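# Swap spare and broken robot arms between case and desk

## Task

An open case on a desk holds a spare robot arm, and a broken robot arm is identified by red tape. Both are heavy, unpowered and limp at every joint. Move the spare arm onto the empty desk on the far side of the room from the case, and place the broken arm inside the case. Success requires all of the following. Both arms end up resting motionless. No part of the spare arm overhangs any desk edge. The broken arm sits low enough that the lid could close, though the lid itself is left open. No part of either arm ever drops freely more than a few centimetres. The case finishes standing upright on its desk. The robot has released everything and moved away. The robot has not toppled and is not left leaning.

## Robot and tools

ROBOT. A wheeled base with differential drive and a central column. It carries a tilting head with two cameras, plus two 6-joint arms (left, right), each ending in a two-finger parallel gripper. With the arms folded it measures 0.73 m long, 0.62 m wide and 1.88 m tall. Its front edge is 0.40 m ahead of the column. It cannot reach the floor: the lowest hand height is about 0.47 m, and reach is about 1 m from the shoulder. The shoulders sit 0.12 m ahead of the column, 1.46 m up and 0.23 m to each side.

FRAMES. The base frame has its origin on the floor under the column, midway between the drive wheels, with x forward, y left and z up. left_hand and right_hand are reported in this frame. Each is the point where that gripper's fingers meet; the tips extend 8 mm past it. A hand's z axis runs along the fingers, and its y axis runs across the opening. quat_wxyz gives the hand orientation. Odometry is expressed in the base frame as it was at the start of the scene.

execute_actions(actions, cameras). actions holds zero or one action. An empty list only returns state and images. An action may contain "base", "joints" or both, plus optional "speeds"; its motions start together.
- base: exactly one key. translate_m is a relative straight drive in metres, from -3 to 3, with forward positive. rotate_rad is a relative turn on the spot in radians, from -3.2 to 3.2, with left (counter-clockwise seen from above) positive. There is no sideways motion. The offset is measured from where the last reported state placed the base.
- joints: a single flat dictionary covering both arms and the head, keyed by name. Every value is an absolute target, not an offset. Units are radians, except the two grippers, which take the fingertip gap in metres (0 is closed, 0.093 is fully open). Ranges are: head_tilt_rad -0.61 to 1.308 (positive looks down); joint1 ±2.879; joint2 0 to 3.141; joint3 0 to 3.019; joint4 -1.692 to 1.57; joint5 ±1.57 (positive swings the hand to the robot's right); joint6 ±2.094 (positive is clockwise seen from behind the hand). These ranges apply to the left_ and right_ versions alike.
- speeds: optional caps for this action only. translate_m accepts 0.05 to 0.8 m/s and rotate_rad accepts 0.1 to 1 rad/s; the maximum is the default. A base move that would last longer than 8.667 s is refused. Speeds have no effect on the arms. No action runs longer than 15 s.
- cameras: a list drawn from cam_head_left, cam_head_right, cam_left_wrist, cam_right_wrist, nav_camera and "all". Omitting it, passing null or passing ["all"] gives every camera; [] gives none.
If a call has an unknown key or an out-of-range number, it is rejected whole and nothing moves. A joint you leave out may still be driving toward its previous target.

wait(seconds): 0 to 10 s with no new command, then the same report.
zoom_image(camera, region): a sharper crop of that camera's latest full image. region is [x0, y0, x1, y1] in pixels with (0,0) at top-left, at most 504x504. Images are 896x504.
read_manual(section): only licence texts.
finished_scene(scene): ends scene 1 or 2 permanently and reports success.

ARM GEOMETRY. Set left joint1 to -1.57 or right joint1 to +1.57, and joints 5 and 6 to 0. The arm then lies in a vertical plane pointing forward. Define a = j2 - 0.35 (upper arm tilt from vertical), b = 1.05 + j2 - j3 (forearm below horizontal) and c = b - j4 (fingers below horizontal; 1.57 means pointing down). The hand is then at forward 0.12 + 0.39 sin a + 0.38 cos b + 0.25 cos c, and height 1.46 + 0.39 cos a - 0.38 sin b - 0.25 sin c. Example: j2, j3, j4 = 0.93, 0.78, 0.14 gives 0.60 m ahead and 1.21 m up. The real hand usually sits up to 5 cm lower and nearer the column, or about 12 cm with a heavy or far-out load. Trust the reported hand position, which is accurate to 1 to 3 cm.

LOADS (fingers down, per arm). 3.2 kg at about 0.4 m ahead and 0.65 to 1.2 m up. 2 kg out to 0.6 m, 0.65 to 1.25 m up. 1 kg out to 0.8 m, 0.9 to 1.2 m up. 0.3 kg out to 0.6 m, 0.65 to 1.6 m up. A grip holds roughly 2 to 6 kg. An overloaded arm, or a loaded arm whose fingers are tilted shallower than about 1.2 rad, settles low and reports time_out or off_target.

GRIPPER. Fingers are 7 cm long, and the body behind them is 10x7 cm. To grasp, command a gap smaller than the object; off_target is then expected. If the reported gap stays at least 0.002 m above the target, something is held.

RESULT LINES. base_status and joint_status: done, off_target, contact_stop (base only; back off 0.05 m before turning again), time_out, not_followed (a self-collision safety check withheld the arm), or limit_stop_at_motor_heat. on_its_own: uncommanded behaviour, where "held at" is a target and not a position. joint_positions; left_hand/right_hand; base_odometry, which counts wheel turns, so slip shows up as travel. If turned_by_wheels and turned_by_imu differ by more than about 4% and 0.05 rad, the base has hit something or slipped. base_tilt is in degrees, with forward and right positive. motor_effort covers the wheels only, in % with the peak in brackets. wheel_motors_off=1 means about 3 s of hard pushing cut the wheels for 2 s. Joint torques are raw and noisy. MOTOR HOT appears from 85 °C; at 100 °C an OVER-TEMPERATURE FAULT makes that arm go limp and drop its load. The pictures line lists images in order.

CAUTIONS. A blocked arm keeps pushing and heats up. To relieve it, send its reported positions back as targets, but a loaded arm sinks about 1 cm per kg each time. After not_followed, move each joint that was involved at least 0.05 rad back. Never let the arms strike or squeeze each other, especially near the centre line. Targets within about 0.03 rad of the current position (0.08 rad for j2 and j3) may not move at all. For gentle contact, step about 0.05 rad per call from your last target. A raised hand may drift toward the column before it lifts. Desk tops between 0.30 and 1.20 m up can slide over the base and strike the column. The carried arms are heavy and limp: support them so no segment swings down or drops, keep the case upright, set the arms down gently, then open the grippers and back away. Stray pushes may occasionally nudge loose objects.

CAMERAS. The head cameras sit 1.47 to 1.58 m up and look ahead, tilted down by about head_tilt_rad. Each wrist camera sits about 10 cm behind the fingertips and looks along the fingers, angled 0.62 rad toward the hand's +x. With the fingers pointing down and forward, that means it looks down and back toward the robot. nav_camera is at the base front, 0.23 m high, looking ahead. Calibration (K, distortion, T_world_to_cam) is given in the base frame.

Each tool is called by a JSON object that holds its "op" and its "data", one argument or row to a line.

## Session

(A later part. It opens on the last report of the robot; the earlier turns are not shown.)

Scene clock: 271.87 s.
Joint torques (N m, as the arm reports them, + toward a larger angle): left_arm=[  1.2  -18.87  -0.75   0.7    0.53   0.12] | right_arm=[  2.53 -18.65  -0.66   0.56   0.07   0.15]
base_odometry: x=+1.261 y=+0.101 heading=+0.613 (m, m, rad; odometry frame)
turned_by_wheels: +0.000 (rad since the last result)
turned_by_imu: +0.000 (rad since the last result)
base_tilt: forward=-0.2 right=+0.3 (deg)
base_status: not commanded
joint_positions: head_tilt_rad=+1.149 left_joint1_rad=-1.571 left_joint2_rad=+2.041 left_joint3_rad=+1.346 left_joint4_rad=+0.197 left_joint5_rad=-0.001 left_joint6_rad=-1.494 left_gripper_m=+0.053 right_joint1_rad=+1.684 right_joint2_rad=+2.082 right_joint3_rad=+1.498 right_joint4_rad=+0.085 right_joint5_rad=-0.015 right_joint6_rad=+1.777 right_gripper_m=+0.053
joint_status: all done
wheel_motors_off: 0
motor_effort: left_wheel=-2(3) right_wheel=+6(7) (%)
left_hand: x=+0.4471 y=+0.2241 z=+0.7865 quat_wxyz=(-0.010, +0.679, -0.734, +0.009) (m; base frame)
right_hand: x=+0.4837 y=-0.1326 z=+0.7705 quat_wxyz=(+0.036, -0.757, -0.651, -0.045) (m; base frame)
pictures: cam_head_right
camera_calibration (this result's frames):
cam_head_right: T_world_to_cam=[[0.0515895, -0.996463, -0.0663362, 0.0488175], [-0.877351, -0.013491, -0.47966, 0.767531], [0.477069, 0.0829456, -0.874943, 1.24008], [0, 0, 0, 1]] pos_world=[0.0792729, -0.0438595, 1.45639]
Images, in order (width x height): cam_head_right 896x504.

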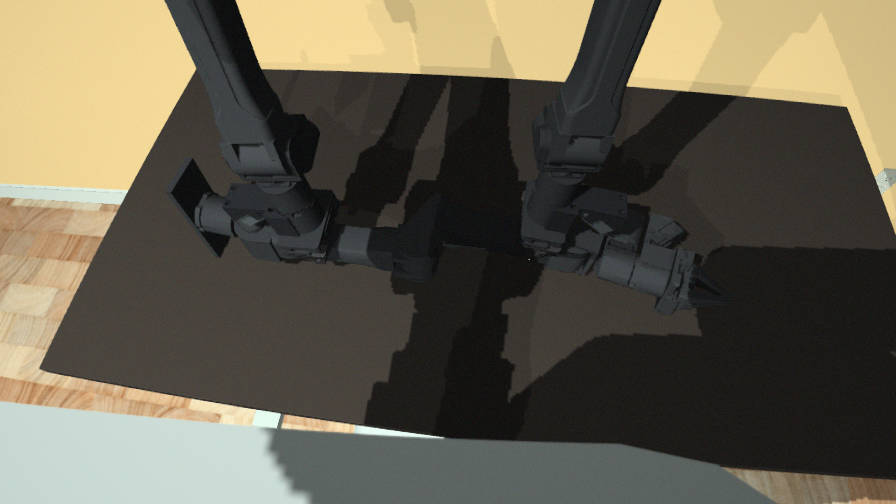

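{"op": "execute_actions", "data": {
  "actions": [
    {"joints":{"left_joint2_rad":2.04,"right_joint2_rad":2.09,"left_joint3_rad":1.345}}
  ],
  "cameras": []
}}

{"op": "execute_actions", "data": {
  "actions": [
    {"joints":{"left_gripper_m":0.093,"right_gripper_m":0.093}}
  ],
  "cameras": []
}}

{"op": "execute_actions", "data": {
  "actions": [
    {"joints":{"left_joint2_rad":1.97,"right_joint2_rad":2.02,"left_joint3_rad":1.31,"right_joint3_rad":1.46}}
  ],
  "cameras": []
}}

{"op": "execute_actions", "data": {
  "actions": [
    {"joints":{"left_joint2_rad":1.92,"right_joint2_rad":1.97,"left_joint3_rad":1.26,"right_joint3_rad":1.41}}
  ],
  "cameras": []
}}

{"op": "execute_actions", "data": {
  "actions": [
    {"joints":{"left_joint2_rad":1.86,"right_joint2_rad":1.91,"left_joint3_rad":1.21,"right_joint3_rad":1.36}}
  ],
  "cameras": []
}}

{"op": "execute_actions", "data": {
  "actions": [
    {"joints":{"left_joint2_rad":1.3,"right_joint2_rad":1.3}}
  ],
  "cameras": ["cam_head_right"]
}}

{"op": "execute_actions", "data": {
  "actions": [
    {"base":{"translate_m":-1.2},"joints":{"head_tilt_rad":0.7,"left_joint1_rad":-1,"right_joint1_rad":1,"left_joint2_rad":0.6,"right_joint2_rad":0.6,"left_joint3_rad":0.3,"right_joint3_rad":0.3,"left_joint4_rad":-0.5,"right_joint4_rad":-0.5}}
  ],
  "cameras": []
}}

{"op": "execute_actions", "data": {
  "actions": [
    {"base":{"rotate_rad":1.56}}
  ],
  "cameras": ["cam_head_left"]
}}

Scene clock: 290.93 s.
Joint torques (N m, as the arm reports them, + toward a larger angle): left_arm=[  1.09 -15.21  -1.6    0.72   0.5    0.09] | right_arm=[  2.47 -14.45  -0.62   0.76   0.07   0.18]
base_odometry: x=+1.261 y=+0.101 heading=+0.613 (m, m, rad; odometry frame)
turned_by_wheels: +0.000 (rad since the last result)
turned_by_imu: -0.001 (rad since the last result)
base_tilt: forward=-0.2 right=+0.3 (deg)
base_status: not commanded
joint_positions: head_tilt_rad=+1.149 left_joint1_rad=-1.571 left_joint2_rad=+2.042 left_joint3_rad=+1.346 left_joint4_rad=+0.197 left_joint5_rad=-0.001 left_joint6_rad=-1.494 left_gripper_m=+0.053 right_joint1_rad=+1.684 right_joint2_rad=+2.082 right_joint3_rad=+1.498 right_joint4_rad=+0.085 right_joint5_rad=-0.015 right_joint6_rad=+1.777 right_gripper_m=+0.053
joint_status: all done
wheel_motors_off: 0
motor_effort: left_wheel=-2(2) right_wheel=+6(5) (%)
left_hand: x=+0.4461 y=+0.2241 z=+0.7861 quat_wxyz=(-0.009, +0.679, -0.734, +0.008) (m; base frame)
right_hand: x=+0.4835 y=-0.1326 z=+0.7704 quat_wxyz=(+0.036, -0.757, -0.651, -0.045) (m; base frame)
pictures: none
No camera images: the call's "cameras" was empty. Leave "cameras" out to get every camera's image.

Scene clock: 291.70 s.
Joint torques (N m, as the arm reports them, + toward a larger angle): left_arm=[  1.02 -15.48  -1.29   0.65   0.16   0.04] | right_arm=[  3.15 -14.11  -0.55   0.56   0.08   0.18]
base_odometry: x=+1.261 y=+0.101 heading=+0.613 (m, m, rad; odometry frame)
turned_by_wheels: +0.000 (rad since the last result)
turned_by_imu: +0.000 (rad since the last result)
base_tilt: forward=-0.3 right=+0.3 (deg)
base_status: not commanded
joint_positions: head_tilt_rad=+1.149 left_joint1_rad=-1.571 left_joint2_rad=+2.042 left_joint3_rad=+1.346 left_joint4_rad=+0.197 left_joint5_rad=+0.009 left_joint6_rad=-1.480 left_gripper_m=+0.093 right_joint1_rad=+1.684 right_joint2_rad=+2.082 right_joint3_rad=+1.498 right_joint4_rad=+0.085 right_joint5_rad=-0.015 right_joint6_rad=+1.777 right_gripper_m=+0.093
joint_status: all done
wheel_motors_off: 0
motor_effort: left_wheel=-3(3) right_wheel=+4(5) (%)
left_hand: x=+0.4461 y=+0.2225 z=+0.7861 quat_wxyz=(-0.006, +0.674, -0.739, +0.012) (m; base frame)
right_hand: x=+0.4837 y=-0.1326 z=+0.7704 quat_wxyz=(+0.036, -0.757, -0.651, -0.045) (m; base frame)
pictures: none
No camera images: the call's "cameras" was empty. Leave "cameras" out to get every camera's image.

Scene clock: 292.53 s.
Joint torques (N m, as the arm reports them, + toward a larger angle): left_arm=[  1.45 -16.65  -1.17   0.56   0.14  -0.01] | right_arm=[  2.81 -17.53  -0.46   0.8    0.04   0.17]
base_odometry: x=+1.261 y=+0.101 heading=+0.613 (m, m, rad; odometry frame)
turned_by_wheels: +0.000 (rad since the last result)
turned_by_imu: +0.000 (rad since the last result)
base_tilt: forward=-0.3 right=+0.3 (deg)
base_status: not commanded
joint_positions: head_tilt_rad=+1.149 left_joint1_rad=-1.571 left_joint2_rad=+1.981 left_joint3_rad=+1.308 left_joint4_rad=+0.197 left_joint5_rad=+0.009 left_joint6_rad=-1.479 left_gripper_m=+0.093 right_joint1_rad=+1.684 right_joint2_rad=+2.040 right_joint3_rad=+1.457 right_joint4_rad=+0.085 right_joint5_rad=-0.015 right_joint6_rad=+1.777 right_gripper_m=+0.093
joint_status: all done
wheel_motors_off: 0
motor_effort: left_wheel=-3(4) right_wheel=+3(4) (%)
left_hand: x=+0.4629 y=+0.2225 z=+0.8084 quat_wxyz=(-0.014, +0.674, -0.739, +0.020) (m; base frame)
right_hand: x=+0.4868 y=-0.1340 z=+0.7863 quat_wxyz=(+0.036, -0.757, -0.651, -0.046) (m; base frame)
pictures: none
No camera images: the call's "cameras" was empty. Leave "cameras" out to get every camera's image.

Scene clock: 293.23 s.
Joint torques (N m, as the arm reports them, + toward a larger angle): left_arm=[  1.02 -17.06  -1.23   0.57   0.12   0.03] | right_arm=[  1.67 -16.91  -0.63   0.75   0.08   0.14]
base_odometry: x=+1.261 y=+0.101 heading=+0.613 (m, m, rad; odometry frame)
turned_by_wheels: +0.000 (rad since the last result)
turned_by_imu: +0.000 (rad since the last result)
base_tilt: forward=-0.2 right=+0.3 (deg)
base_status: not commanded
joint_positions: head_tilt_rad=+1.149 left_joint1_rad=-1.571 left_joint2_rad=+1.934 left_joint3_rad=+1.260 left_joint4_rad=+0.197 left_joint5_rad=+0.009 left_joint6_rad=-1.479 left_gripper_m=+0.093 right_joint1_rad=+1.684 right_joint2_rad=+1.989 right_joint3_rad=+1.409 right_joint4_rad=+0.085 right_joint5_rad=-0.015 right_joint6_rad=+1.777 right_gripper_m=+0.093
joint_status: all done
wheel_motors_off: 0
motor_effort: left_wheel=-4(4) right_wheel=+4(5) (%)
left_hand: x=+0.4629 y=+0.2225 z=+0.8265 quat_wxyz=(-0.014, +0.674, -0.739, +0.019) (m; base frame)
right_hand: x=+0.4907 y=-0.1357 z=+0.8060 quat_wxyz=(+0.035, -0.757, -0.651, -0.047) (m; base frame)
pictures: none
No camera images: the call's "cameras" was empty. Leave "cameras" out to get every camera's image.

Scene clock: 293.97 s.
Joint torques (N m, as the arm reports them, + toward a larger angle): left_arm=[  1.08 -16.18  -0.89   0.82   0.13   0.  ] | right_arm=[  2.   -16.77  -0.47   0.59   0.07   0.1 ]
base_odometry: x=+1.261 y=+0.101 heading=+0.613 (m, m, rad; odometry frame)
turned_by_wheels: +0.000 (rad since the last result)
turned_by_imu: +0.000 (rad since the last result)
base_tilt: forward=-0.3 right=+0.3 (deg)
base_status: not commanded
joint_positions: head_tilt_rad=+1.149 left_joint1_rad=-1.571 left_joint2_rad=+1.870 left_joint3_rad=+1.209 left_joint4_rad=+0.197 left_joint5_rad=+0.009 left_joint6_rad=-1.479 left_gripper_m=+0.093 right_joint1_rad=+1.684 right_joint2_rad=+1.927 right_joint3_rad=+1.359 right_joint4_rad=+0.085 right_joint5_rad=-0.015 right_joint6_rad=+1.777 right_gripper_m=+0.093
joint_status: all done
wheel_motors_off: 0
motor_effort: left_wheel=-3(3) right_wheel=+3(5) (%)
left_hand: x=+0.4702 y=+0.2225 z=+0.8503 quat_wxyz=(-0.018, +0.673, -0.739, +0.023) (m; base frame)
right_hand: x=+0.4994 y=-0.1375 z=+0.8294 quat_wxyz=(+0.031, -0.757, -0.650, -0.052) (m; base frame)
pictures: none
No camera images: the call's "cameras" was empty. Leave "cameras" out to get every camera's image.

Scene clock: 295.50 s.
Joint torques (N m, as the arm reports them, + toward a larger angle): left_arm=[  1.31 -18.38   4.82   1.18   0.14   0.02] | right_arm=[  1.31 -17.36   6.67   1.46   0.01   0.08]
base_odometry: x=+1.261 y=+0.101 heading=+0.613 (m, m, rad; odometry frame)
turned_by_wheels: +0.000 (rad since the last result)
turned_by_imu: -0.001 (rad since the last result)
base_tilt: forward=-0.2 right=+0.3 (deg)
base_status: not commanded
joint_positions: head_tilt_rad=+1.149 left_joint1_rad=-1.571 left_joint2_rad=+1.285 left_joint3_rad=+1.211 left_joint4_rad=+0.203 left_joint5_rad=+0.009 left_joint6_rad=-1.477 left_gripper_m=+0.093 right_joint1_rad=+1.684 right_joint2_rad=+1.280 right_joint3_rad=+1.356 right_joint4_rad=+0.085 right_joint5_rad=-0.015 right_joint6_rad=+1.777 right_gripper_m=+0.093
joint_status: all done
wheel_motors_off: 0
motor_effort: left_wheel=-3(4) right_wheel=+3(5) (%)
left_hand: x=+0.7495 y=+0.2226 z=+1.1437 quat_wxyz=(-0.234, +0.637, -0.701, +0.219) (m; base frame)
right_hand: x=+0.8025 y=-0.1550 z=+1.1828 quat_wxyz=(-0.163, -0.722, -0.602, -0.300) (m; base frame)
pictures: cam_head_right
camera_calibration (this result's frames):
cam_head_right: T_world_to_cam=[[0.0515895, -0.996463, -0.0663362, 0.0488175], [-0.877351, -0.013491, -0.47966, 0.767531], [0.477069, 0.0829456, -0.874943, 1.24008], [0, 0, 0, 1]] pos_world=[0.0792729, -0.0438595, 1.45639]
Images, in order (width x height): cam_head_right 896x504.

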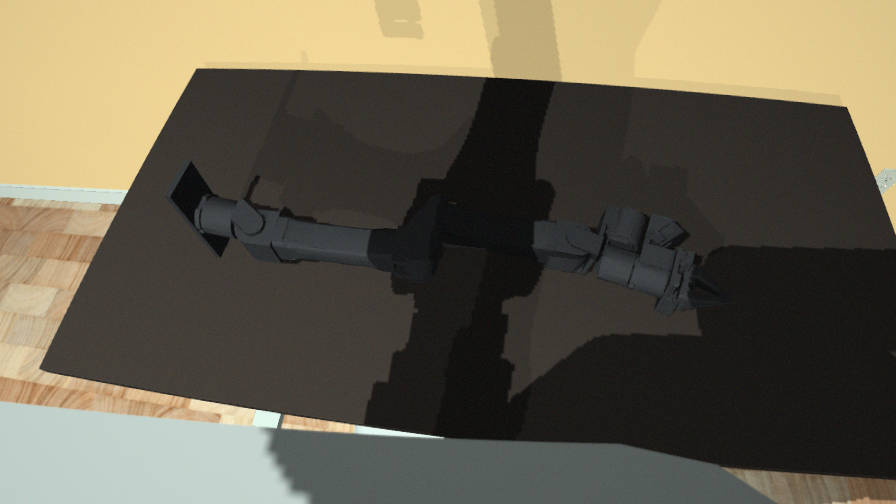

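Scene clock: 298.87 s.
Joint torques (N m, as the arm reports them, + toward a larger angle): left_arm=[ 2.47 -4.34  2.26  0.08 -0.28 -0.05] | right_arm=[-0.83 -5.24  2.24 -0.44  0.47  0.17]
base_odometry: x=+0.279 y=-0.590 heading=+0.613 (m, m, rad; odometry frame)
turned_by_wheels: +0.000 (rad since the last result)
turned_by_imu: +0.001 (rad since the last result)
base_tilt: forward=-0.3 right=+0.3 (deg)
base_status: done
joint_positions: head_tilt_rad=+0.716 left_joint1_rad=-1.005 left_joint2_rad=+0.610 left_joint3_rad=+0.295 left_joint4_rad=-0.500 left_joint5_rad=+0.012 left_joint6_rad=-1.477 left_gripper_m=+0.093 right_joint1_rad=+0.999 right_joint2_rad=+0.612 right_joint3_rad=+0.294 right_joint4_rad=-0.489 right_joint5_rad=-0.015 right_joint6_rad=+1.777 right_gripper_m=+0.093
joint_status: all done
wheel_motors_off: 0
motor_effort: left_wheel=+0(63) right_wheel=-1(53) (%)
left_hand: x=+0.2114 y=+0.3741 z=+1.2554 quat_wxyz=(-0.041, +0.769, -0.586, -0.251) (m; base frame)
right_hand: x=+0.2122 y=-0.3767 z=+1.2556 quat_wxyz=(-0.082, -0.849, -0.464, +0.239) (m; base frame)
pictures: none
No camera images: the call's "cameras" was empty. Leave "cameras" out to get every camera's image.

Scene clock: 301.90 s.
Joint torques (N m, as the arm reports them, + toward a larger angle): left_arm=[ 2.24 -5.27  2.28  0.15 -0.34 -0.03] | right_arm=[-0.17 -6.13  2.34 -0.46  0.45  0.16]
base_odometry: x=+0.279 y=-0.590 heading=+2.173 (m, m, rad; odometry frame)
turned_by_wheels: +1.559 (rad since the last result)
turned_by_imu: +1.563 (rad since the last result)
base_tilt: forward=-0.3 right=+0.4 (deg)
base_status: done
joint_positions: head_tilt_rad=+0.716 left_joint1_rad=-1.005 left_joint2_rad=+0.610 left_joint3_rad=+0.295 left_joint4_rad=-0.500 left_joint5_rad=+0.012 left_joint6_rad=-1.477 left_gripper_m=+0.093 right_joint1_rad=+0.999 right_joint2_rad=+0.612 right_joint3_rad=+0.294 right_joint4_rad=-0.489 right_joint5_rad=-0.015 right_joint6_rad=+1.777 right_gripper_m=+0.093
joint_status: not commanded
wheel_motors_off: 0
motor_effort: left_wheel=-4(41) right_wheel=+5(51) (%)
left_hand: x=+0.2114 y=+0.3741 z=+1.2554 quat_wxyz=(-0.041, +0.769, -0.586, -0.251) (m; base frame)
right_hand: x=+0.2122 y=-0.3767 z=+1.2556 quat_wxyz=(-0.082, -0.849, -0.464, +0.239) (m; base frame)
pictures: cam_head_left
camera_calibration (this result's frames):
cam_head_left: T_world_to_cam=[[0.0689802, -0.997613, -0.00320047, 0.0252354], [-0.580648, -0.0375399, -0.813289, 1.27044], [0.811228, 0.0579592, -0.581851, 0.774083], [0, 0, 0, 1]] pos_world=[0.107981, 0.0280022, 1.48372]
Images, in order (width x height): cam_head_left 896x504.

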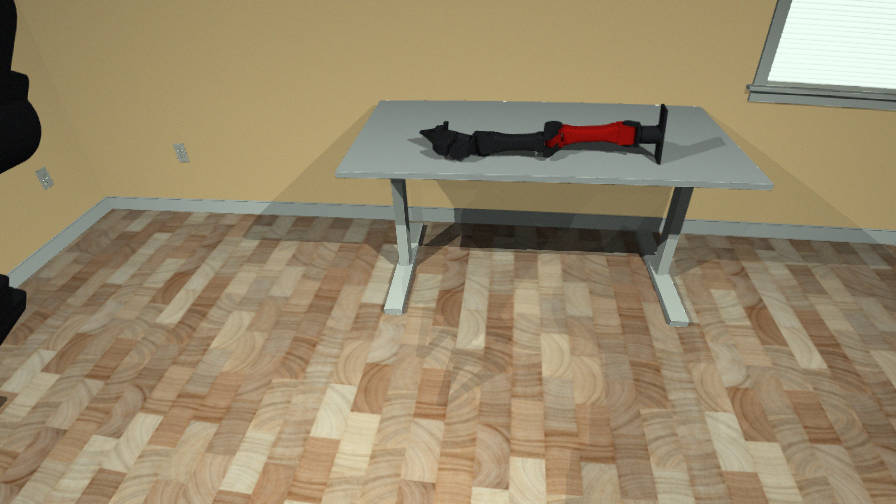

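{"op": "execute_actions", "data": {
  "actions": [
    {"base":{"rotate_rad":-0.22}}
  ],
  "cameras": []
}}

{"op": "execute_actions", "data": {
  "actions": [
    {"base":{"translate_m":1.05}}
  ],
  "cameras": []
}}

{"op": "execute_actions", "data": {
  "actions": [
    {"base":{"rotate_rad":0.22}}
  ],
  "cameras": []
}}

{"op": "execute_actions", "data": {
  "actions": [
    {"base":{"translate_m":0.22},"joints":{"head_tilt_rad":1.15}}
  ],
  "cameras": ["cam_head_left"]
}}

Scene clock: 311.73 s.
Joint torques (N m, as the arm reports them, + toward a larger angle): left_arm=[ 2.89 -5.16  2.18 -0.04 -0.32 -0.03] | right_arm=[-1.4  -6.08  2.28 -0.39  0.45  0.14]
base_odometry: x=+0.279 y=-0.590 heading=+1.953 (m, m, rad; odometry frame)
turned_by_wheels: -0.219 (rad since the last result)
turned_by_imu: -0.223 (rad since the last result)
base_tilt: forward=-0.3 right=+0.4 (deg)
base_status: done
joint_positions: head_tilt_rad=+0.716 left_joint1_rad=-1.005 left_joint2_rad=+0.610 left_joint3_rad=+0.295 left_joint4_rad=-0.500 left_joint5_rad=+0.012 left_joint6_rad=-1.477 left_gripper_m=+0.093 right_joint1_rad=+0.999 right_joint2_rad=+0.612 right_joint3_rad=+0.294 right_joint4_rad=-0.489 right_joint5_rad=-0.015 right_joint6_rad=+1.777 right_gripper_m=+0.093
joint_status: not commanded
wheel_motors_off: 0
motor_effort: left_wheel=+3(20) right_wheel=-5(28) (%)
left_hand: x=+0.2114 y=+0.3741 z=+1.2554 quat_wxyz=(-0.041, +0.769, -0.586, -0.251) (m; base frame)
right_hand: x=+0.2122 y=-0.3767 z=+1.2556 quat_wxyz=(-0.082, -0.849, -0.464, +0.239) (m; base frame)
pictures: none
No camera images: the call's "cameras" was empty. Leave "cameras" out to get every camera's image.

Scene clock: 314.97 s.
Joint torques (N m, as the arm reports them, + toward a larger angle): left_arm=[ 2.21 -5.42  1.75  0.18 -0.29 -0.04] | right_arm=[-0.67 -5.78  1.78 -0.53  0.5   0.17]
base_odometry: x=-0.113 y=+0.384 heading=+1.954 (m, m, rad; odometry frame)
turned_by_wheels: +0.001 (rad since the last result)
turned_by_imu: -0.003 (rad since the last result)
base_tilt: forward=-0.2 right=+0.3 (deg)
base_status: done
joint_positions: head_tilt_rad=+0.716 left_joint1_rad=-1.005 left_joint2_rad=+0.609 left_joint3_rad=+0.299 left_joint4_rad=-0.500 left_joint5_rad=+0.012 left_joint6_rad=-1.477 left_gripper_m=+0.093 right_joint1_rad=+0.999 right_joint2_rad=+0.611 right_joint3_rad=+0.299 right_joint4_rad=-0.489 right_joint5_rad=-0.015 right_joint6_rad=+1.777 right_gripper_m=+0.093
joint_status: not commanded
wheel_motors_off: 0
motor_effort: left_wheel=+1(59) right_wheel=-2(57) (%)
left_hand: x=+0.2142 y=+0.3748 z=+1.2557 quat_wxyz=(-0.043, +0.769, -0.587, -0.249) (m; base frame)
right_hand: x=+0.2152 y=-0.3775 z=+1.2560 quat_wxyz=(-0.084, -0.849, -0.465, +0.238) (m; base frame)
pictures: none
No camera images: the call's "cameras" was empty. Leave "cameras" out to get every camera's image.

Scene clock: 316.33 s.
Joint torques (N m, as the arm reports them, + toward a larger angle): left_arm=[ 2.55 -5.69  1.88  0.06 -0.31 -0.04] | right_arm=[-1.07 -6.27  1.93 -0.38  0.48  0.15]
base_odometry: x=-0.113 y=+0.385 heading=+2.173 (m, m, rad; odometry frame)
turned_by_wheels: +0.219 (rad since the last result)
turned_by_imu: +0.218 (rad since the last result)
base_tilt: forward=-0.3 right=+0.3 (deg)
base_status: done
joint_positions: head_tilt_rad=+0.716 left_joint1_rad=-1.005 left_joint2_rad=+0.609 left_joint3_rad=+0.299 left_joint4_rad=-0.500 left_joint5_rad=+0.012 left_joint6_rad=-1.477 left_gripper_m=+0.093 right_joint1_rad=+0.999 right_joint2_rad=+0.611 right_joint3_rad=+0.299 right_joint4_rad=-0.489 right_joint5_rad=-0.015 right_joint6_rad=+1.777 right_gripper_m=+0.093
joint_status: not commanded
wheel_motors_off: 0
motor_effort: left_wheel=-1(44) right_wheel=-2(35) (%)
left_hand: x=+0.2142 y=+0.3748 z=+1.2557 quat_wxyz=(-0.043, +0.769, -0.587, -0.249) (m; base frame)
right_hand: x=+0.2152 y=-0.3775 z=+1.2560 quat_wxyz=(-0.084, -0.849, -0.465, +0.238) (m; base frame)
pictures: none
No camera images: the call's "cameras" was empty. Leave "cameras" out to get every camera's image.

Scene clock: 318.03 s.
Joint torques (N m, as the arm reports them, + toward a larger angle): left_arm=[ 1.99 -4.61  1.99  0.3  -0.28 -0.03] | right_arm=[-0.82 -6.75  1.75 -0.54  0.49  0.17]
base_odometry: x=-0.238 y=+0.566 heading=+2.174 (m, m, rad; odometry frame)
turned_by_wheels: +0.001 (rad since the last result)
turned_by_imu: +0.000 (rad since the last result)
base_tilt: forward=-0.3 right=+0.3 (deg)
base_status: done
joint_positions: head_tilt_rad=+1.149 left_joint1_rad=-1.005 left_joint2_rad=+0.608 left_joint3_rad=+0.301 left_joint4_rad=-0.500 left_joint5_rad=+0.012 left_joint6_rad=-1.477 left_gripper_m=+0.093 right_joint1_rad=+0.999 right_joint2_rad=+0.611 right_joint3_rad=+0.300 right_joint4_rad=-0.489 right_joint5_rad=-0.015 right_joint6_rad=+1.777 right_gripper_m=+0.093
joint_status: all done
wheel_motors_off: 0
motor_effort: left_wheel=+0(48) right_wheel=-1(53) (%)
left_hand: x=+0.2154 y=+0.3751 z=+1.2559 quat_wxyz=(-0.045, +0.769, -0.587, -0.249) (m; base frame)
right_hand: x=+0.2162 y=-0.3777 z=+1.2561 quat_wxyz=(-0.085, -0.849, -0.465, +0.237) (m; base frame)
pictures: cam_head_left
camera_calibration (this result's frames):
cam_head_left: T_world_to_cam=[[0.0612819, -0.997613, -0.0318283, 0.0697072], [-0.868147, -0.0375399, -0.494886, 0.794477], [0.49251, 0.0579592, -0.868375, 1.23127], [0, 0, 0, 1]] pos_world=[0.0790402, 0.0280022, 1.46459]
Images, in order (width x height): cam_head_left 896x504.

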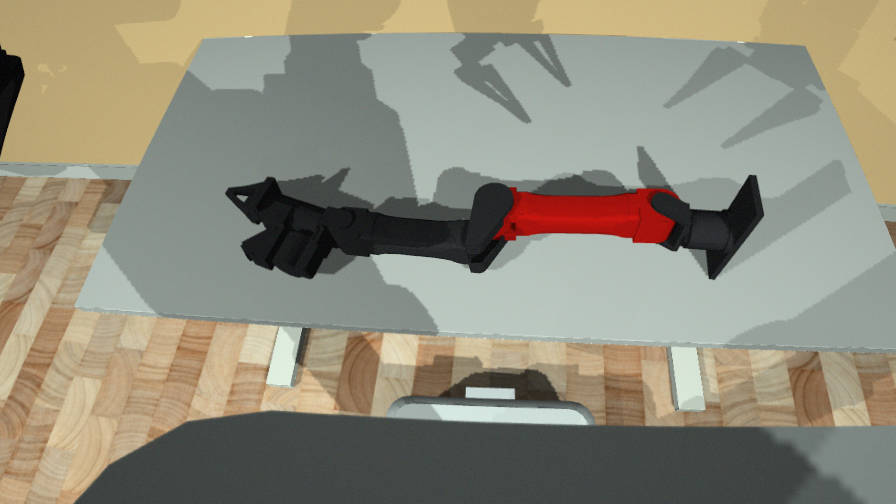

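{"op": "execute_actions", "data": {
  "actions": [
    {"base":{"translate_m":0.08},"joints":{"left_joint1_rad":-1.635,"right_joint1_rad":1.62,"left_joint2_rad":1.78,"left_joint3_rad":1.01,"left_joint4_rad":0.27,"left_joint6_rad":-1.55,"right_joint2_rad":1.78,"right_joint3_rad":1.14,"right_joint4_rad":0.14,"right_joint6_rad":1.57}}
  ],
  "cameras": ["cam_head_left","cam_left_wrist","cam_right_wrist"]
}}

Scene clock: 335.83 s.
Joint torques (N m, as the arm reports them, + toward a larger angle): left_arm=[  0.42 -15.66  -1.89   0.68   0.09  -0.15] | right_arm=[  0.31 -15.09  -1.24   0.76   0.18   0.03]
base_odometry: x=-0.283 y=+0.632 heading=+2.174 (m, m, rad; odometry frame)
turned_by_wheels: +0.000 (rad since the last result)
turned_by_imu: -0.002 (rad since the last result)
base_tilt: forward=-0.3 right=+0.2 (deg)
base_status: done
joint_positions: head_tilt_rad=+1.149 left_joint1_rad=-1.642 left_joint2_rad=+1.796 left_joint3_rad=+1.006 left_joint4_rad=+0.262 left_joint5_rad=+0.012 left_joint6_rad=-1.545 left_gripper_m=+0.093 right_joint1_rad=+1.627 right_joint2_rad=+1.794 right_joint3_rad=+1.137 right_joint4_rad=+0.132 right_joint5_rad=-0.016 right_joint6_rad=+1.582 right_gripper_m=+0.093
joint_status: all done
wheel_motors_off: 0
motor_effort: left_wheel=+1(39) right_wheel=+0(45) (%)
left_hand: x=+0.4031 y=+0.1760 z=+0.8898 quat_wxyz=(+0.027, +0.685, -0.728, +0.025) (m; base frame)
right_hand: x=+0.4544 y=-0.1841 z=+0.8801 quat_wxyz=(+0.023, -0.701, -0.713, -0.023) (m; base frame)
pictures: cam_head_left, cam_left_wrist, cam_right_wrist
camera_calibration (this result's frames):
cam_head_left: T_world_to_cam=[[0.0612645, -0.997613, -0.0318619, 0.0697597], [-0.868417, -0.0375399, -0.494411, 0.793759], [0.492035, 0.0579592, -0.868644, 1.2317], [0, 0, 0, 1]] pos_world=[0.078999, 0.0280022, 1.46458]
cam_left_wrist: T_world_to_cam=[[0.997891, -0.0604372, 0.0236687, -0.422084], [-0.0618014, -0.773288, 0.631036, -0.395289], [-0.0198353, -0.631168, -0.775393, 0.934225], [0, 0, 0, 1]] pos_world=[0.415295, 0.258471, 0.983823]
cam_right_wrist: T_world_to_cam=[[-0.999815, -0.0181725, 0.00625341, 0.444909], [-0.0101231, 0.774572, 0.632405, -0.401815], [-0.0163361, 0.632224, -0.774613, 0.930741], [0, 0, 0, 1]] pos_world=[0.455964, -0.269117, 0.972292]
Images, in order (width x height): cam_head_left 896x504, cam_left_wrist 896x504, cam_right_wrist 896x504.

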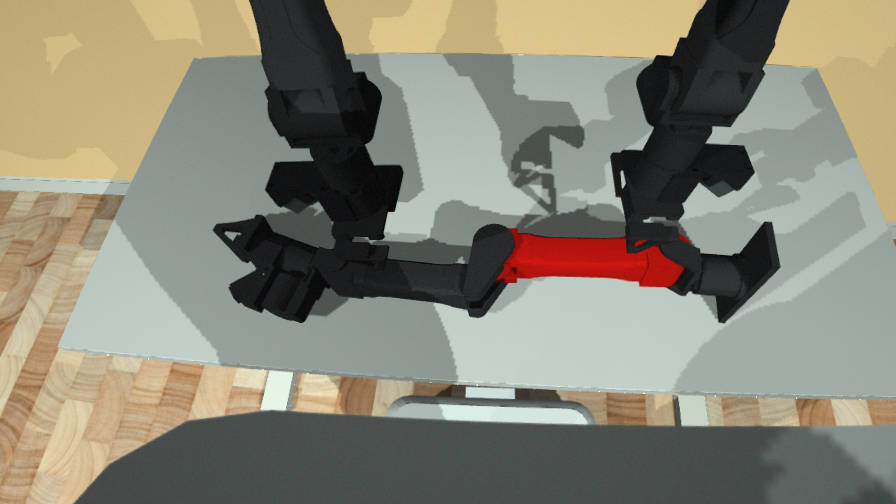

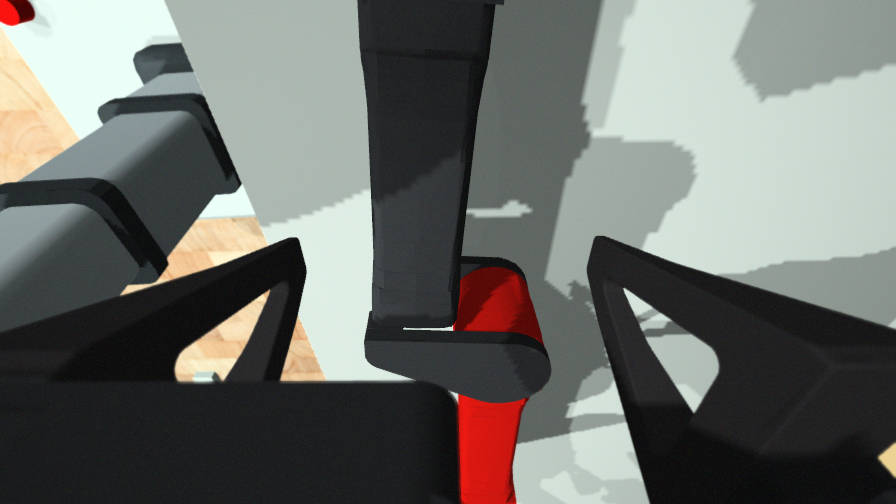

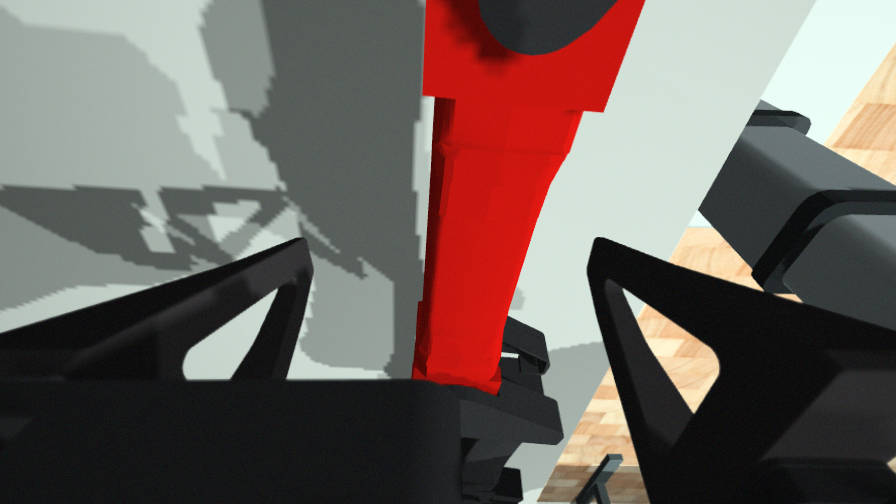

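{"op": "execute_actions", "data": {
  "actions": [
    {"joints":{"left_joint1_rad":-1.59,"right_joint1_rad":1.65,"left_joint6_rad":-1.49,"right_joint6_rad":1.66,"left_joint2_rad":1.88,"right_joint2_rad":1.86,"left_joint3_rad":1.065,"right_joint3_rad":1.15}}
  ],
  "cameras": []
}}

{"op": "execute_actions", "data": {
  "actions": [
    {"joints":{"left_joint2_rad":1.93,"right_joint2_rad":1.9,"left_joint3_rad":1.115,"right_joint3_rad":1.19}}
  ],
  "cameras": []
}}

{"op": "execute_actions", "data": {
  "actions": [
    {"joints":{"left_joint2_rad":1.98,"right_joint2_rad":1.94,"left_joint3_rad":1.165,"right_joint3_rad":1.23}}
  ],
  "cameras": ["cam_left_wrist","cam_right_wrist"]
}}

Scene clock: 345.90 s.
Joint torques (N m, as the arm reports them, + toward a larger angle): left_arm=[  0.97 -12.78  -2.99   0.56   0.05  -0.02] | right_arm=[  1.54 -12.89  -2.49   0.63   0.14   0.24]
base_odometry: x=-0.283 y=+0.632 heading=+2.174 (m, m, rad; odometry frame)
turned_by_wheels: +0.000 (rad since the last result)
turned_by_imu: -0.002 (rad since the last result)
base_tilt: forward=-0.3 right=+0.3 (deg)
base_status: not commanded
joint_positions: head_tilt_rad=+1.149 left_joint1_rad=-1.589 left_joint2_rad=+1.873 left_joint3_rad=+1.073 left_joint4_rad=+0.269 left_joint5_rad=+0.012 left_joint6_rad=-1.496 left_gripper_m=+0.093 right_joint1_rad=+1.647 right_joint2_rad=+1.847 right_joint3_rad=+1.155 right_joint4_rad=+0.132 right_joint5_rad=-0.016 right_joint6_rad=+1.648 right_gripper_m=+0.093
joint_status: all done
wheel_motors_off: 0
motor_effort: left_wheel=+0(2) right_wheel=-2(2) (%)
left_hand: x=+0.4023 y=+0.2099 z=+0.8600 quat_wxyz=(+0.012, +0.677, -0.736, +0.008) (m; base frame)
right_hand: x=+0.4333 y=-0.1698 z=+0.8628 quat_wxyz=(+0.043, -0.720, -0.693, -0.014) (m; base frame)
pictures: none
No camera images: the call's "cameras" was empty. Leave "cameras" out to get every camera's image.

Scene clock: 346.57 s.
Joint torques (N m, as the arm reports them, + toward a larger angle): left_arm=[  1.16 -13.06  -2.55   0.56   0.04  -0.06] | right_arm=[  0.79 -12.55  -2.15   0.77   0.15   0.24]
base_odometry: x=-0.283 y=+0.632 heading=+2.174 (m, m, rad; odometry frame)
turned_by_wheels: +0.000 (rad since the last result)
turned_by_imu: +0.000 (rad since the last result)
base_tilt: forward=-0.2 right=+0.3 (deg)
base_status: not commanded
joint_positions: head_tilt_rad=+1.149 left_joint1_rad=-1.589 left_joint2_rad=+1.916 left_joint3_rad=+1.118 left_joint4_rad=+0.269 left_joint5_rad=+0.012 left_joint6_rad=-1.496 left_gripper_m=+0.093 right_joint1_rad=+1.647 right_joint2_rad=+1.878 right_joint3_rad=+1.193 right_joint4_rad=+0.132 right_joint5_rad=-0.016 right_joint6_rad=+1.648 right_gripper_m=+0.093
joint_status: all done
wheel_motors_off: 0
motor_effort: left_wheel=+1(2) right_wheel=-1(3) (%)
left_hand: x=+0.4034 y=+0.2097 z=+0.8430 quat_wxyz=(+0.012, +0.677, -0.736, +0.008) (m; base frame)
right_hand: x=+0.4387 y=-0.1688 z=+0.8504 quat_wxyz=(+0.040, -0.720, -0.693, -0.017) (m; base frame)
pictures: none
No camera images: the call's "cameras" was empty. Leave "cameras" out to get every camera's image.

Scene clock: 347.23 s.
Joint torques (N m, as the arm reports them, + toward a larger angle): left_arm=[  1.17 -12.42  -2.55   0.4    0.05  -0.04] | right_arm=[  1.26 -12.44  -2.38   0.74   0.12   0.23]
base_odometry: x=-0.283 y=+0.632 heading=+2.174 (m, m, rad; odometry frame)
turned_by_wheels: +0.000 (rad since the last result)
turned_by_imu: +0.000 (rad since the last result)
base_tilt: forward=-0.3 right=+0.3 (deg)
base_status: not commanded
joint_positions: head_tilt_rad=+1.149 left_joint1_rad=-1.589 left_joint2_rad=+1.968 left_joint3_rad=+1.168 left_joint4_rad=+0.269 left_joint5_rad=+0.012 left_joint6_rad=-1.496 left_gripper_m=+0.093 right_joint1_rad=+1.647 right_joint2_rad=+1.921 right_joint3_rad=+1.233 right_joint4_rad=+0.132 right_joint5_rad=-0.016 right_joint6_rad=+1.648 right_gripper_m=+0.093
joint_status: all done
wheel_motors_off: 0
motor_effort: left_wheel=+1(1) right_wheel=-1(2) (%)
left_hand: x=+0.4022 y=+0.2094 z=+0.8235 quat_wxyz=(+0.012, +0.677, -0.736, +0.008) (m; base frame)
right_hand: x=+0.4373 y=-0.1677 z=+0.8342 quat_wxyz=(+0.041, -0.720, -0.693, -0.016) (m; base frame)
pictures: cam_left_wrist, cam_right_wrist
camera_calibration (this result's frames):
cam_left_wrist: T_world_to_cam=[[0.996268, -0.0839222, 0.0201921, -0.409167], [-0.0794141, -0.799495, 0.595399, -0.285811], [-0.0338238, -0.594781, -0.803176, 0.924751], [0, 0, 0, 1]] pos_world=[0.416221, 0.287182, 0.921171]
cam_right_wrist: T_world_to_cam=[[-0.998461, 0.0357188, 0.0424214, 0.406645], [0.0546517, 0.763604, 0.643368, -0.424893], [-0.00941283, 0.644697, -0.764381, 0.875081], [0, 0, 0, 1]] pos_world=[0.437477, -0.254237, 0.925007]
Images, in order (width x height): cam_left_wrist 896x504, cam_right_wrist 896x504.

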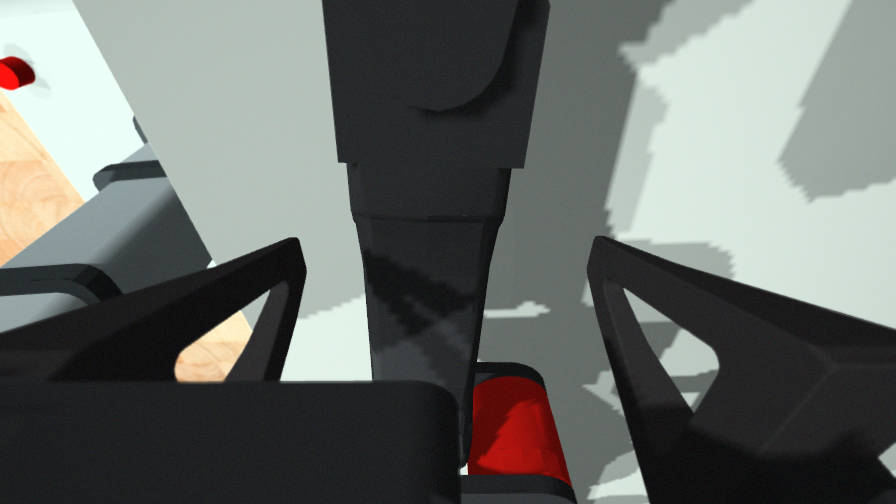

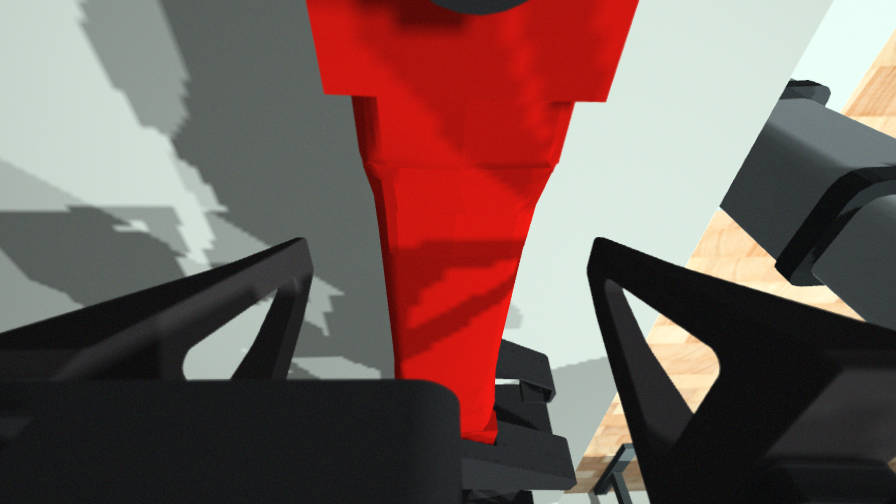

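{"op": "execute_actions", "data": {
  "actions": [
    {"joints":{"left_joint2_rad":2.02,"right_joint2_rad":1.98,"left_joint3_rad":1.2,"right_joint3_rad":1.27}}
  ],
  "cameras": []
}}

{"op": "execute_actions", "data": {
  "actions": [
    {"joints":{"left_joint2_rad":2.06,"right_joint2_rad":2.02,"left_joint3_rad":1.245,"right_joint3_rad":1.31}}
  ],
  "cameras": []
}}

{"op": "execute_actions", "data": {
  "actions": [
    {"joints":{"left_joint2_rad":2.1,"right_joint2_rad":2.06,"left_joint3_rad":1.29,"right_joint3_rad":1.355}}
  ],
  "cameras": []
}}

{"op": "execute_actions", "data": {
  "actions": [
    {"joints":{"left_joint2_rad":2.14,"right_joint2_rad":2.1,"left_joint3_rad":1.335,"right_joint3_rad":1.4}}
  ],
  "cameras": ["cam_left_wrist","cam_right_wrist"]
}}

{"op": "execute_actions", "data": {
  "actions": [
    {"joints":{"left_gripper_m":0,"right_gripper_m":0}}
  ],
  "cameras": ["cam_head_left"]
}}

Scene clock: 357.97 s.
Joint torques (N m, as the arm reports them, + toward a larger angle): left_arm=[  1.6  -13.31  -2.63   0.5    0.06  -0.06] | right_arm=[  1.24 -12.89  -2.27   0.7    0.14   0.2 ]
base_odometry: x=-0.283 y=+0.632 heading=+2.174 (m, m, rad; odometry frame)
turned_by_wheels: +0.000 (rad since the last result)
turned_by_imu: -0.001 (rad since the last result)
base_tilt: forward=-0.2 right=+0.3 (deg)
base_status: not commanded
joint_positions: head_tilt_rad=+1.149 left_joint1_rad=-1.589 left_joint2_rad=+2.006 left_joint3_rad=+1.202 left_joint4_rad=+0.269 left_joint5_rad=+0.012 left_joint6_rad=-1.496 left_gripper_m=+0.093 right_joint1_rad=+1.647 right_joint2_rad=+1.960 right_joint3_rad=+1.274 right_joint4_rad=+0.132 right_joint5_rad=-0.016 right_joint6_rad=+1.648 right_gripper_m=+0.093
joint_status: all done
wheel_motors_off: 0
motor_effort: left_wheel=+1(0) right_wheel=-1(3) (%)
left_hand: x=+0.3983 y=+0.2092 z=+0.8092 quat_wxyz=(+0.014, +0.677, -0.736, +0.006) (m; base frame)
right_hand: x=+0.4379 y=-0.1667 z=+0.8191 quat_wxyz=(+0.040, -0.720, -0.693, -0.017) (m; base frame)
pictures: none
No camera images: the call's "cameras" was empty. Leave "cameras" out to get every camera's image.

Scene clock: 358.67 s.
Joint torques (N m, as the arm reports them, + toward a larger angle): left_arm=[  0.64 -12.57  -2.54   0.45   0.07  -0.01] | right_arm=[  1.24 -12.92  -2.39   0.54   0.14   0.23]
base_odometry: x=-0.283 y=+0.632 heading=+2.174 (m, m, rad; odometry frame)
turned_by_wheels: +0.000 (rad since the last result)
turned_by_imu: +0.000 (rad since the last result)
base_tilt: forward=-0.3 right=+0.2 (deg)
base_status: not commanded
joint_positions: head_tilt_rad=+1.149 left_joint1_rad=-1.589 left_joint2_rad=+2.045 left_joint3_rad=+1.246 left_joint4_rad=+0.269 left_joint5_rad=+0.012 left_joint6_rad=-1.496 left_gripper_m=+0.093 right_joint1_rad=+1.647 right_joint2_rad=+2.000 right_joint3_rad=+1.313 right_joint4_rad=+0.132 right_joint5_rad=-0.016 right_joint6_rad=+1.648 right_gripper_m=+0.093
joint_status: all done
wheel_motors_off: 0
motor_effort: left_wheel=+0(1) right_wheel=-2(1) (%)
left_hand: x=+0.3997 y=+0.2089 z=+0.7936 quat_wxyz=(+0.012, +0.677, -0.736, +0.008) (m; base frame)
right_hand: x=+0.4364 y=-0.1657 z=+0.8037 quat_wxyz=(+0.041, -0.720, -0.693, -0.016) (m; base frame)
pictures: none
No camera images: the call's "cameras" was empty. Leave "cameras" out to get every camera's image.

Scene clock: 359.37 s.
Joint torques (N m, as the arm reports them, + toward a larger angle): left_arm=[  0.87 -12.14  -2.53   0.47   0.04  -0.01] | right_arm=[  1.79 -12.77  -1.96   0.64   0.14   0.24]
base_odometry: x=-0.283 y=+0.632 heading=+2.174 (m, m, rad; odometry frame)
turned_by_wheels: +0.000 (rad since the last result)
turned_by_imu: +0.000 (rad since the last result)
base_tilt: forward=-0.3 right=+0.3 (deg)
base_status: not commanded
joint_positions: head_tilt_rad=+1.149 left_joint1_rad=-1.589 left_joint2_rad=+2.085 left_joint3_rad=+1.292 left_joint4_rad=+0.269 left_joint5_rad=+0.012 left_joint6_rad=-1.496 left_gripper_m=+0.093 right_joint1_rad=+1.647 right_joint2_rad=+2.040 right_joint3_rad=+1.358 right_joint4_rad=+0.132 right_joint5_rad=-0.016 right_joint6_rad=+1.648 right_gripper_m=+0.093
joint_status: all done
wheel_motors_off: 0
motor_effort: left_wheel=+1(2) right_wheel=-1(1) (%)
left_hand: x=+0.4007 y=+0.2086 z=+0.7778 quat_wxyz=(+0.010, +0.677, -0.736, +0.010) (m; base frame)
right_hand: x=+0.4379 y=-0.1647 z=+0.7882 quat_wxyz=(+0.039, -0.720, -0.693, -0.018) (m; base frame)
pictures: none
No camera images: the call's "cameras" was empty. Leave "cameras" out to get every camera's image.

Scene clock: 360.07 s.
Joint torques (N m, as the arm reports them, + toward a larger angle): left_arm=[  1.19 -12.76  -2.46   0.31   0.07   0.01] | right_arm=[  1.28 -12.81  -1.9    0.57   0.04   0.24]
base_odometry: x=-0.283 y=+0.632 heading=+2.174 (m, m, rad; odometry frame)
turned_by_wheels: +0.000 (rad since the last result)
turned_by_imu: +0.000 (rad since the last result)
base_tilt: forward=-0.2 right=+0.3 (deg)
base_status: not commanded
joint_positions: head_tilt_rad=+1.149 left_joint1_rad=-1.589 left_joint2_rad=+2.125 left_joint3_rad=+1.337 left_joint4_rad=+0.269 left_joint5_rad=+0.012 left_joint6_rad=-1.496 left_gripper_m=+0.093 right_joint1_rad=+1.647 right_joint2_rad=+2.076 right_joint3_rad=+1.403 right_joint4_rad=+0.132 right_joint5_rad=-0.014 right_joint6_rad=+1.648 right_gripper_m=+0.093
joint_status: all done
wheel_motors_off: 0
motor_effort: left_wheel=+0(1) right_wheel=-3(2) (%)
left_hand: x=+0.4009 y=+0.2084 z=+0.7622 quat_wxyz=(+0.008, +0.677, -0.736, +0.011) (m; base frame)
right_hand: x=+0.4414 y=-0.1639 z=+0.7740 quat_wxyz=(+0.035, -0.720, -0.693, -0.021) (m; base frame)
pictures: cam_left_wrist, cam_right_wrist
camera_calibration (this result's frames):
cam_left_wrist: T_world_to_cam=[[0.99601, -0.0837485, 0.0308387, -0.414761], [-0.0856311, -0.799451, 0.594597, -0.247112], [-0.0251426, -0.594866, -0.803432, 0.871642], [0, 0, 0, 1]] pos_world=[0.413861, 0.28622, 0.860028]
cam_right_wrist: T_world_to_cam=[[-0.998924, 0.037059, 0.0278916, 0.424853], [0.0463143, 0.764414, 0.64306, -0.385266], [0.00251043, 0.643659, -0.765308, 0.821944], [0, 0, 0, 1]] pos_world=[0.440175, -0.250293, 0.86494]
Images, in order (width x height): cam_left_wrist 896x504, cam_right_wrist 896x504.

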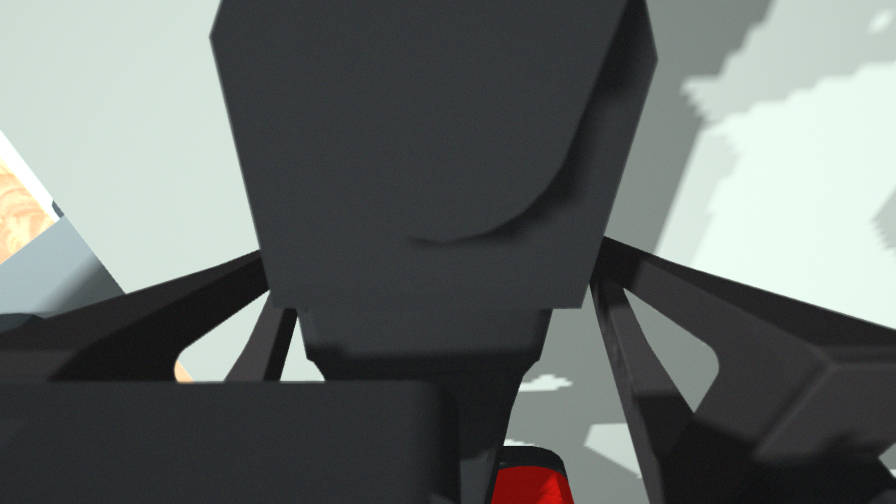

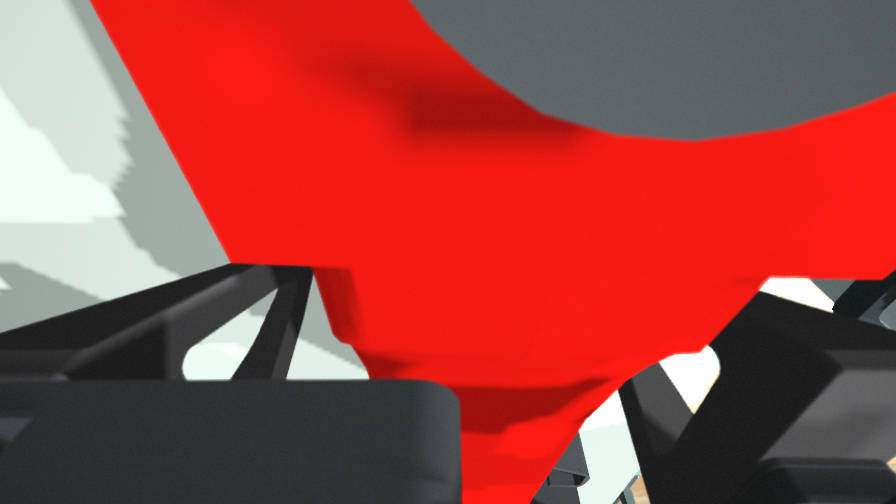

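Scene clock: 360.77 s.
Joint torques (N m, as the arm reports them, + toward a larger angle): left_arm=[  0.59 -12.86  -2.32   0.76  -0.1   -0.24] | right_arm=[  1.11 -12.4   -1.24   0.52  -0.2    0.12]
base_odometry: x=-0.283 y=+0.632 heading=+2.174 (m, m, rad; odometry frame)
turned_by_wheels: +0.000 (rad since the last result)
turned_by_imu: +0.000 (rad since the last result)
base_tilt: forward=-0.2 right=+0.3 (deg)
base_status: not commanded
joint_positions: head_tilt_rad=+1.149 left_joint1_rad=-1.590 left_joint2_rad=+2.130 left_joint3_rad=+1.335 left_joint4_rad=+0.261 left_joint5_rad=+0.014 left_joint6_rad=-1.470 left_gripper_m=+0.054 right_joint1_rad=+1.649 right_joint2_rad=+2.077 right_joint3_rad=+1.393 right_joint4_rad=+0.135 right_joint5_rad=-0.008 right_joint6_rad=+1.662 right_gripper_m=+0.052
joint_status: left_gripper_m off_target (ended at +0.054, target +0.000); right_gripper_m off_target (ended at +0.052, target +0.000)
wheel_motors_off: 0
motor_effort: left_wheel=+0(1) right_wheel=+0(2) (%)
left_hand: x=+0.3947 y=+0.2078 z=+0.7612 quat_wxyz=(+0.014, +0.667, -0.745, +0.008) (m; base frame)
right_hand: x=+0.4355 y=-0.1640 z=+0.7741 quat_wxyz=(+0.036, -0.725, -0.688, -0.016) (m; base frame)
pictures: cam_head_left
camera_calibration (this result's frames):
cam_head_left: T_world_to_cam=[[0.0612645, -0.997613, -0.0318618, 0.0697597], [-0.868417, -0.0375399, -0.494411, 0.793759], [0.492035, 0.0579592, -0.868644, 1.2317], [0, 0, 0, 1]] pos_world=[0.078999, 0.0280022, 1.46458]
Images, in order (width x height): cam_head_left 896x504.

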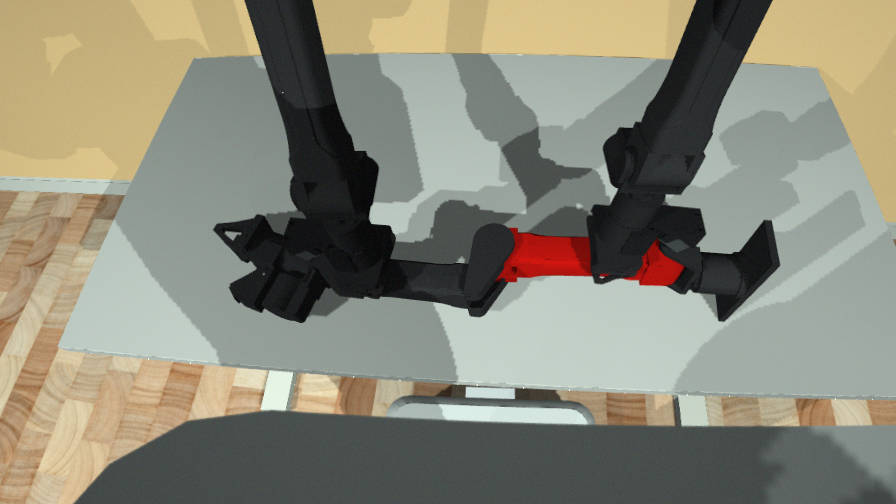

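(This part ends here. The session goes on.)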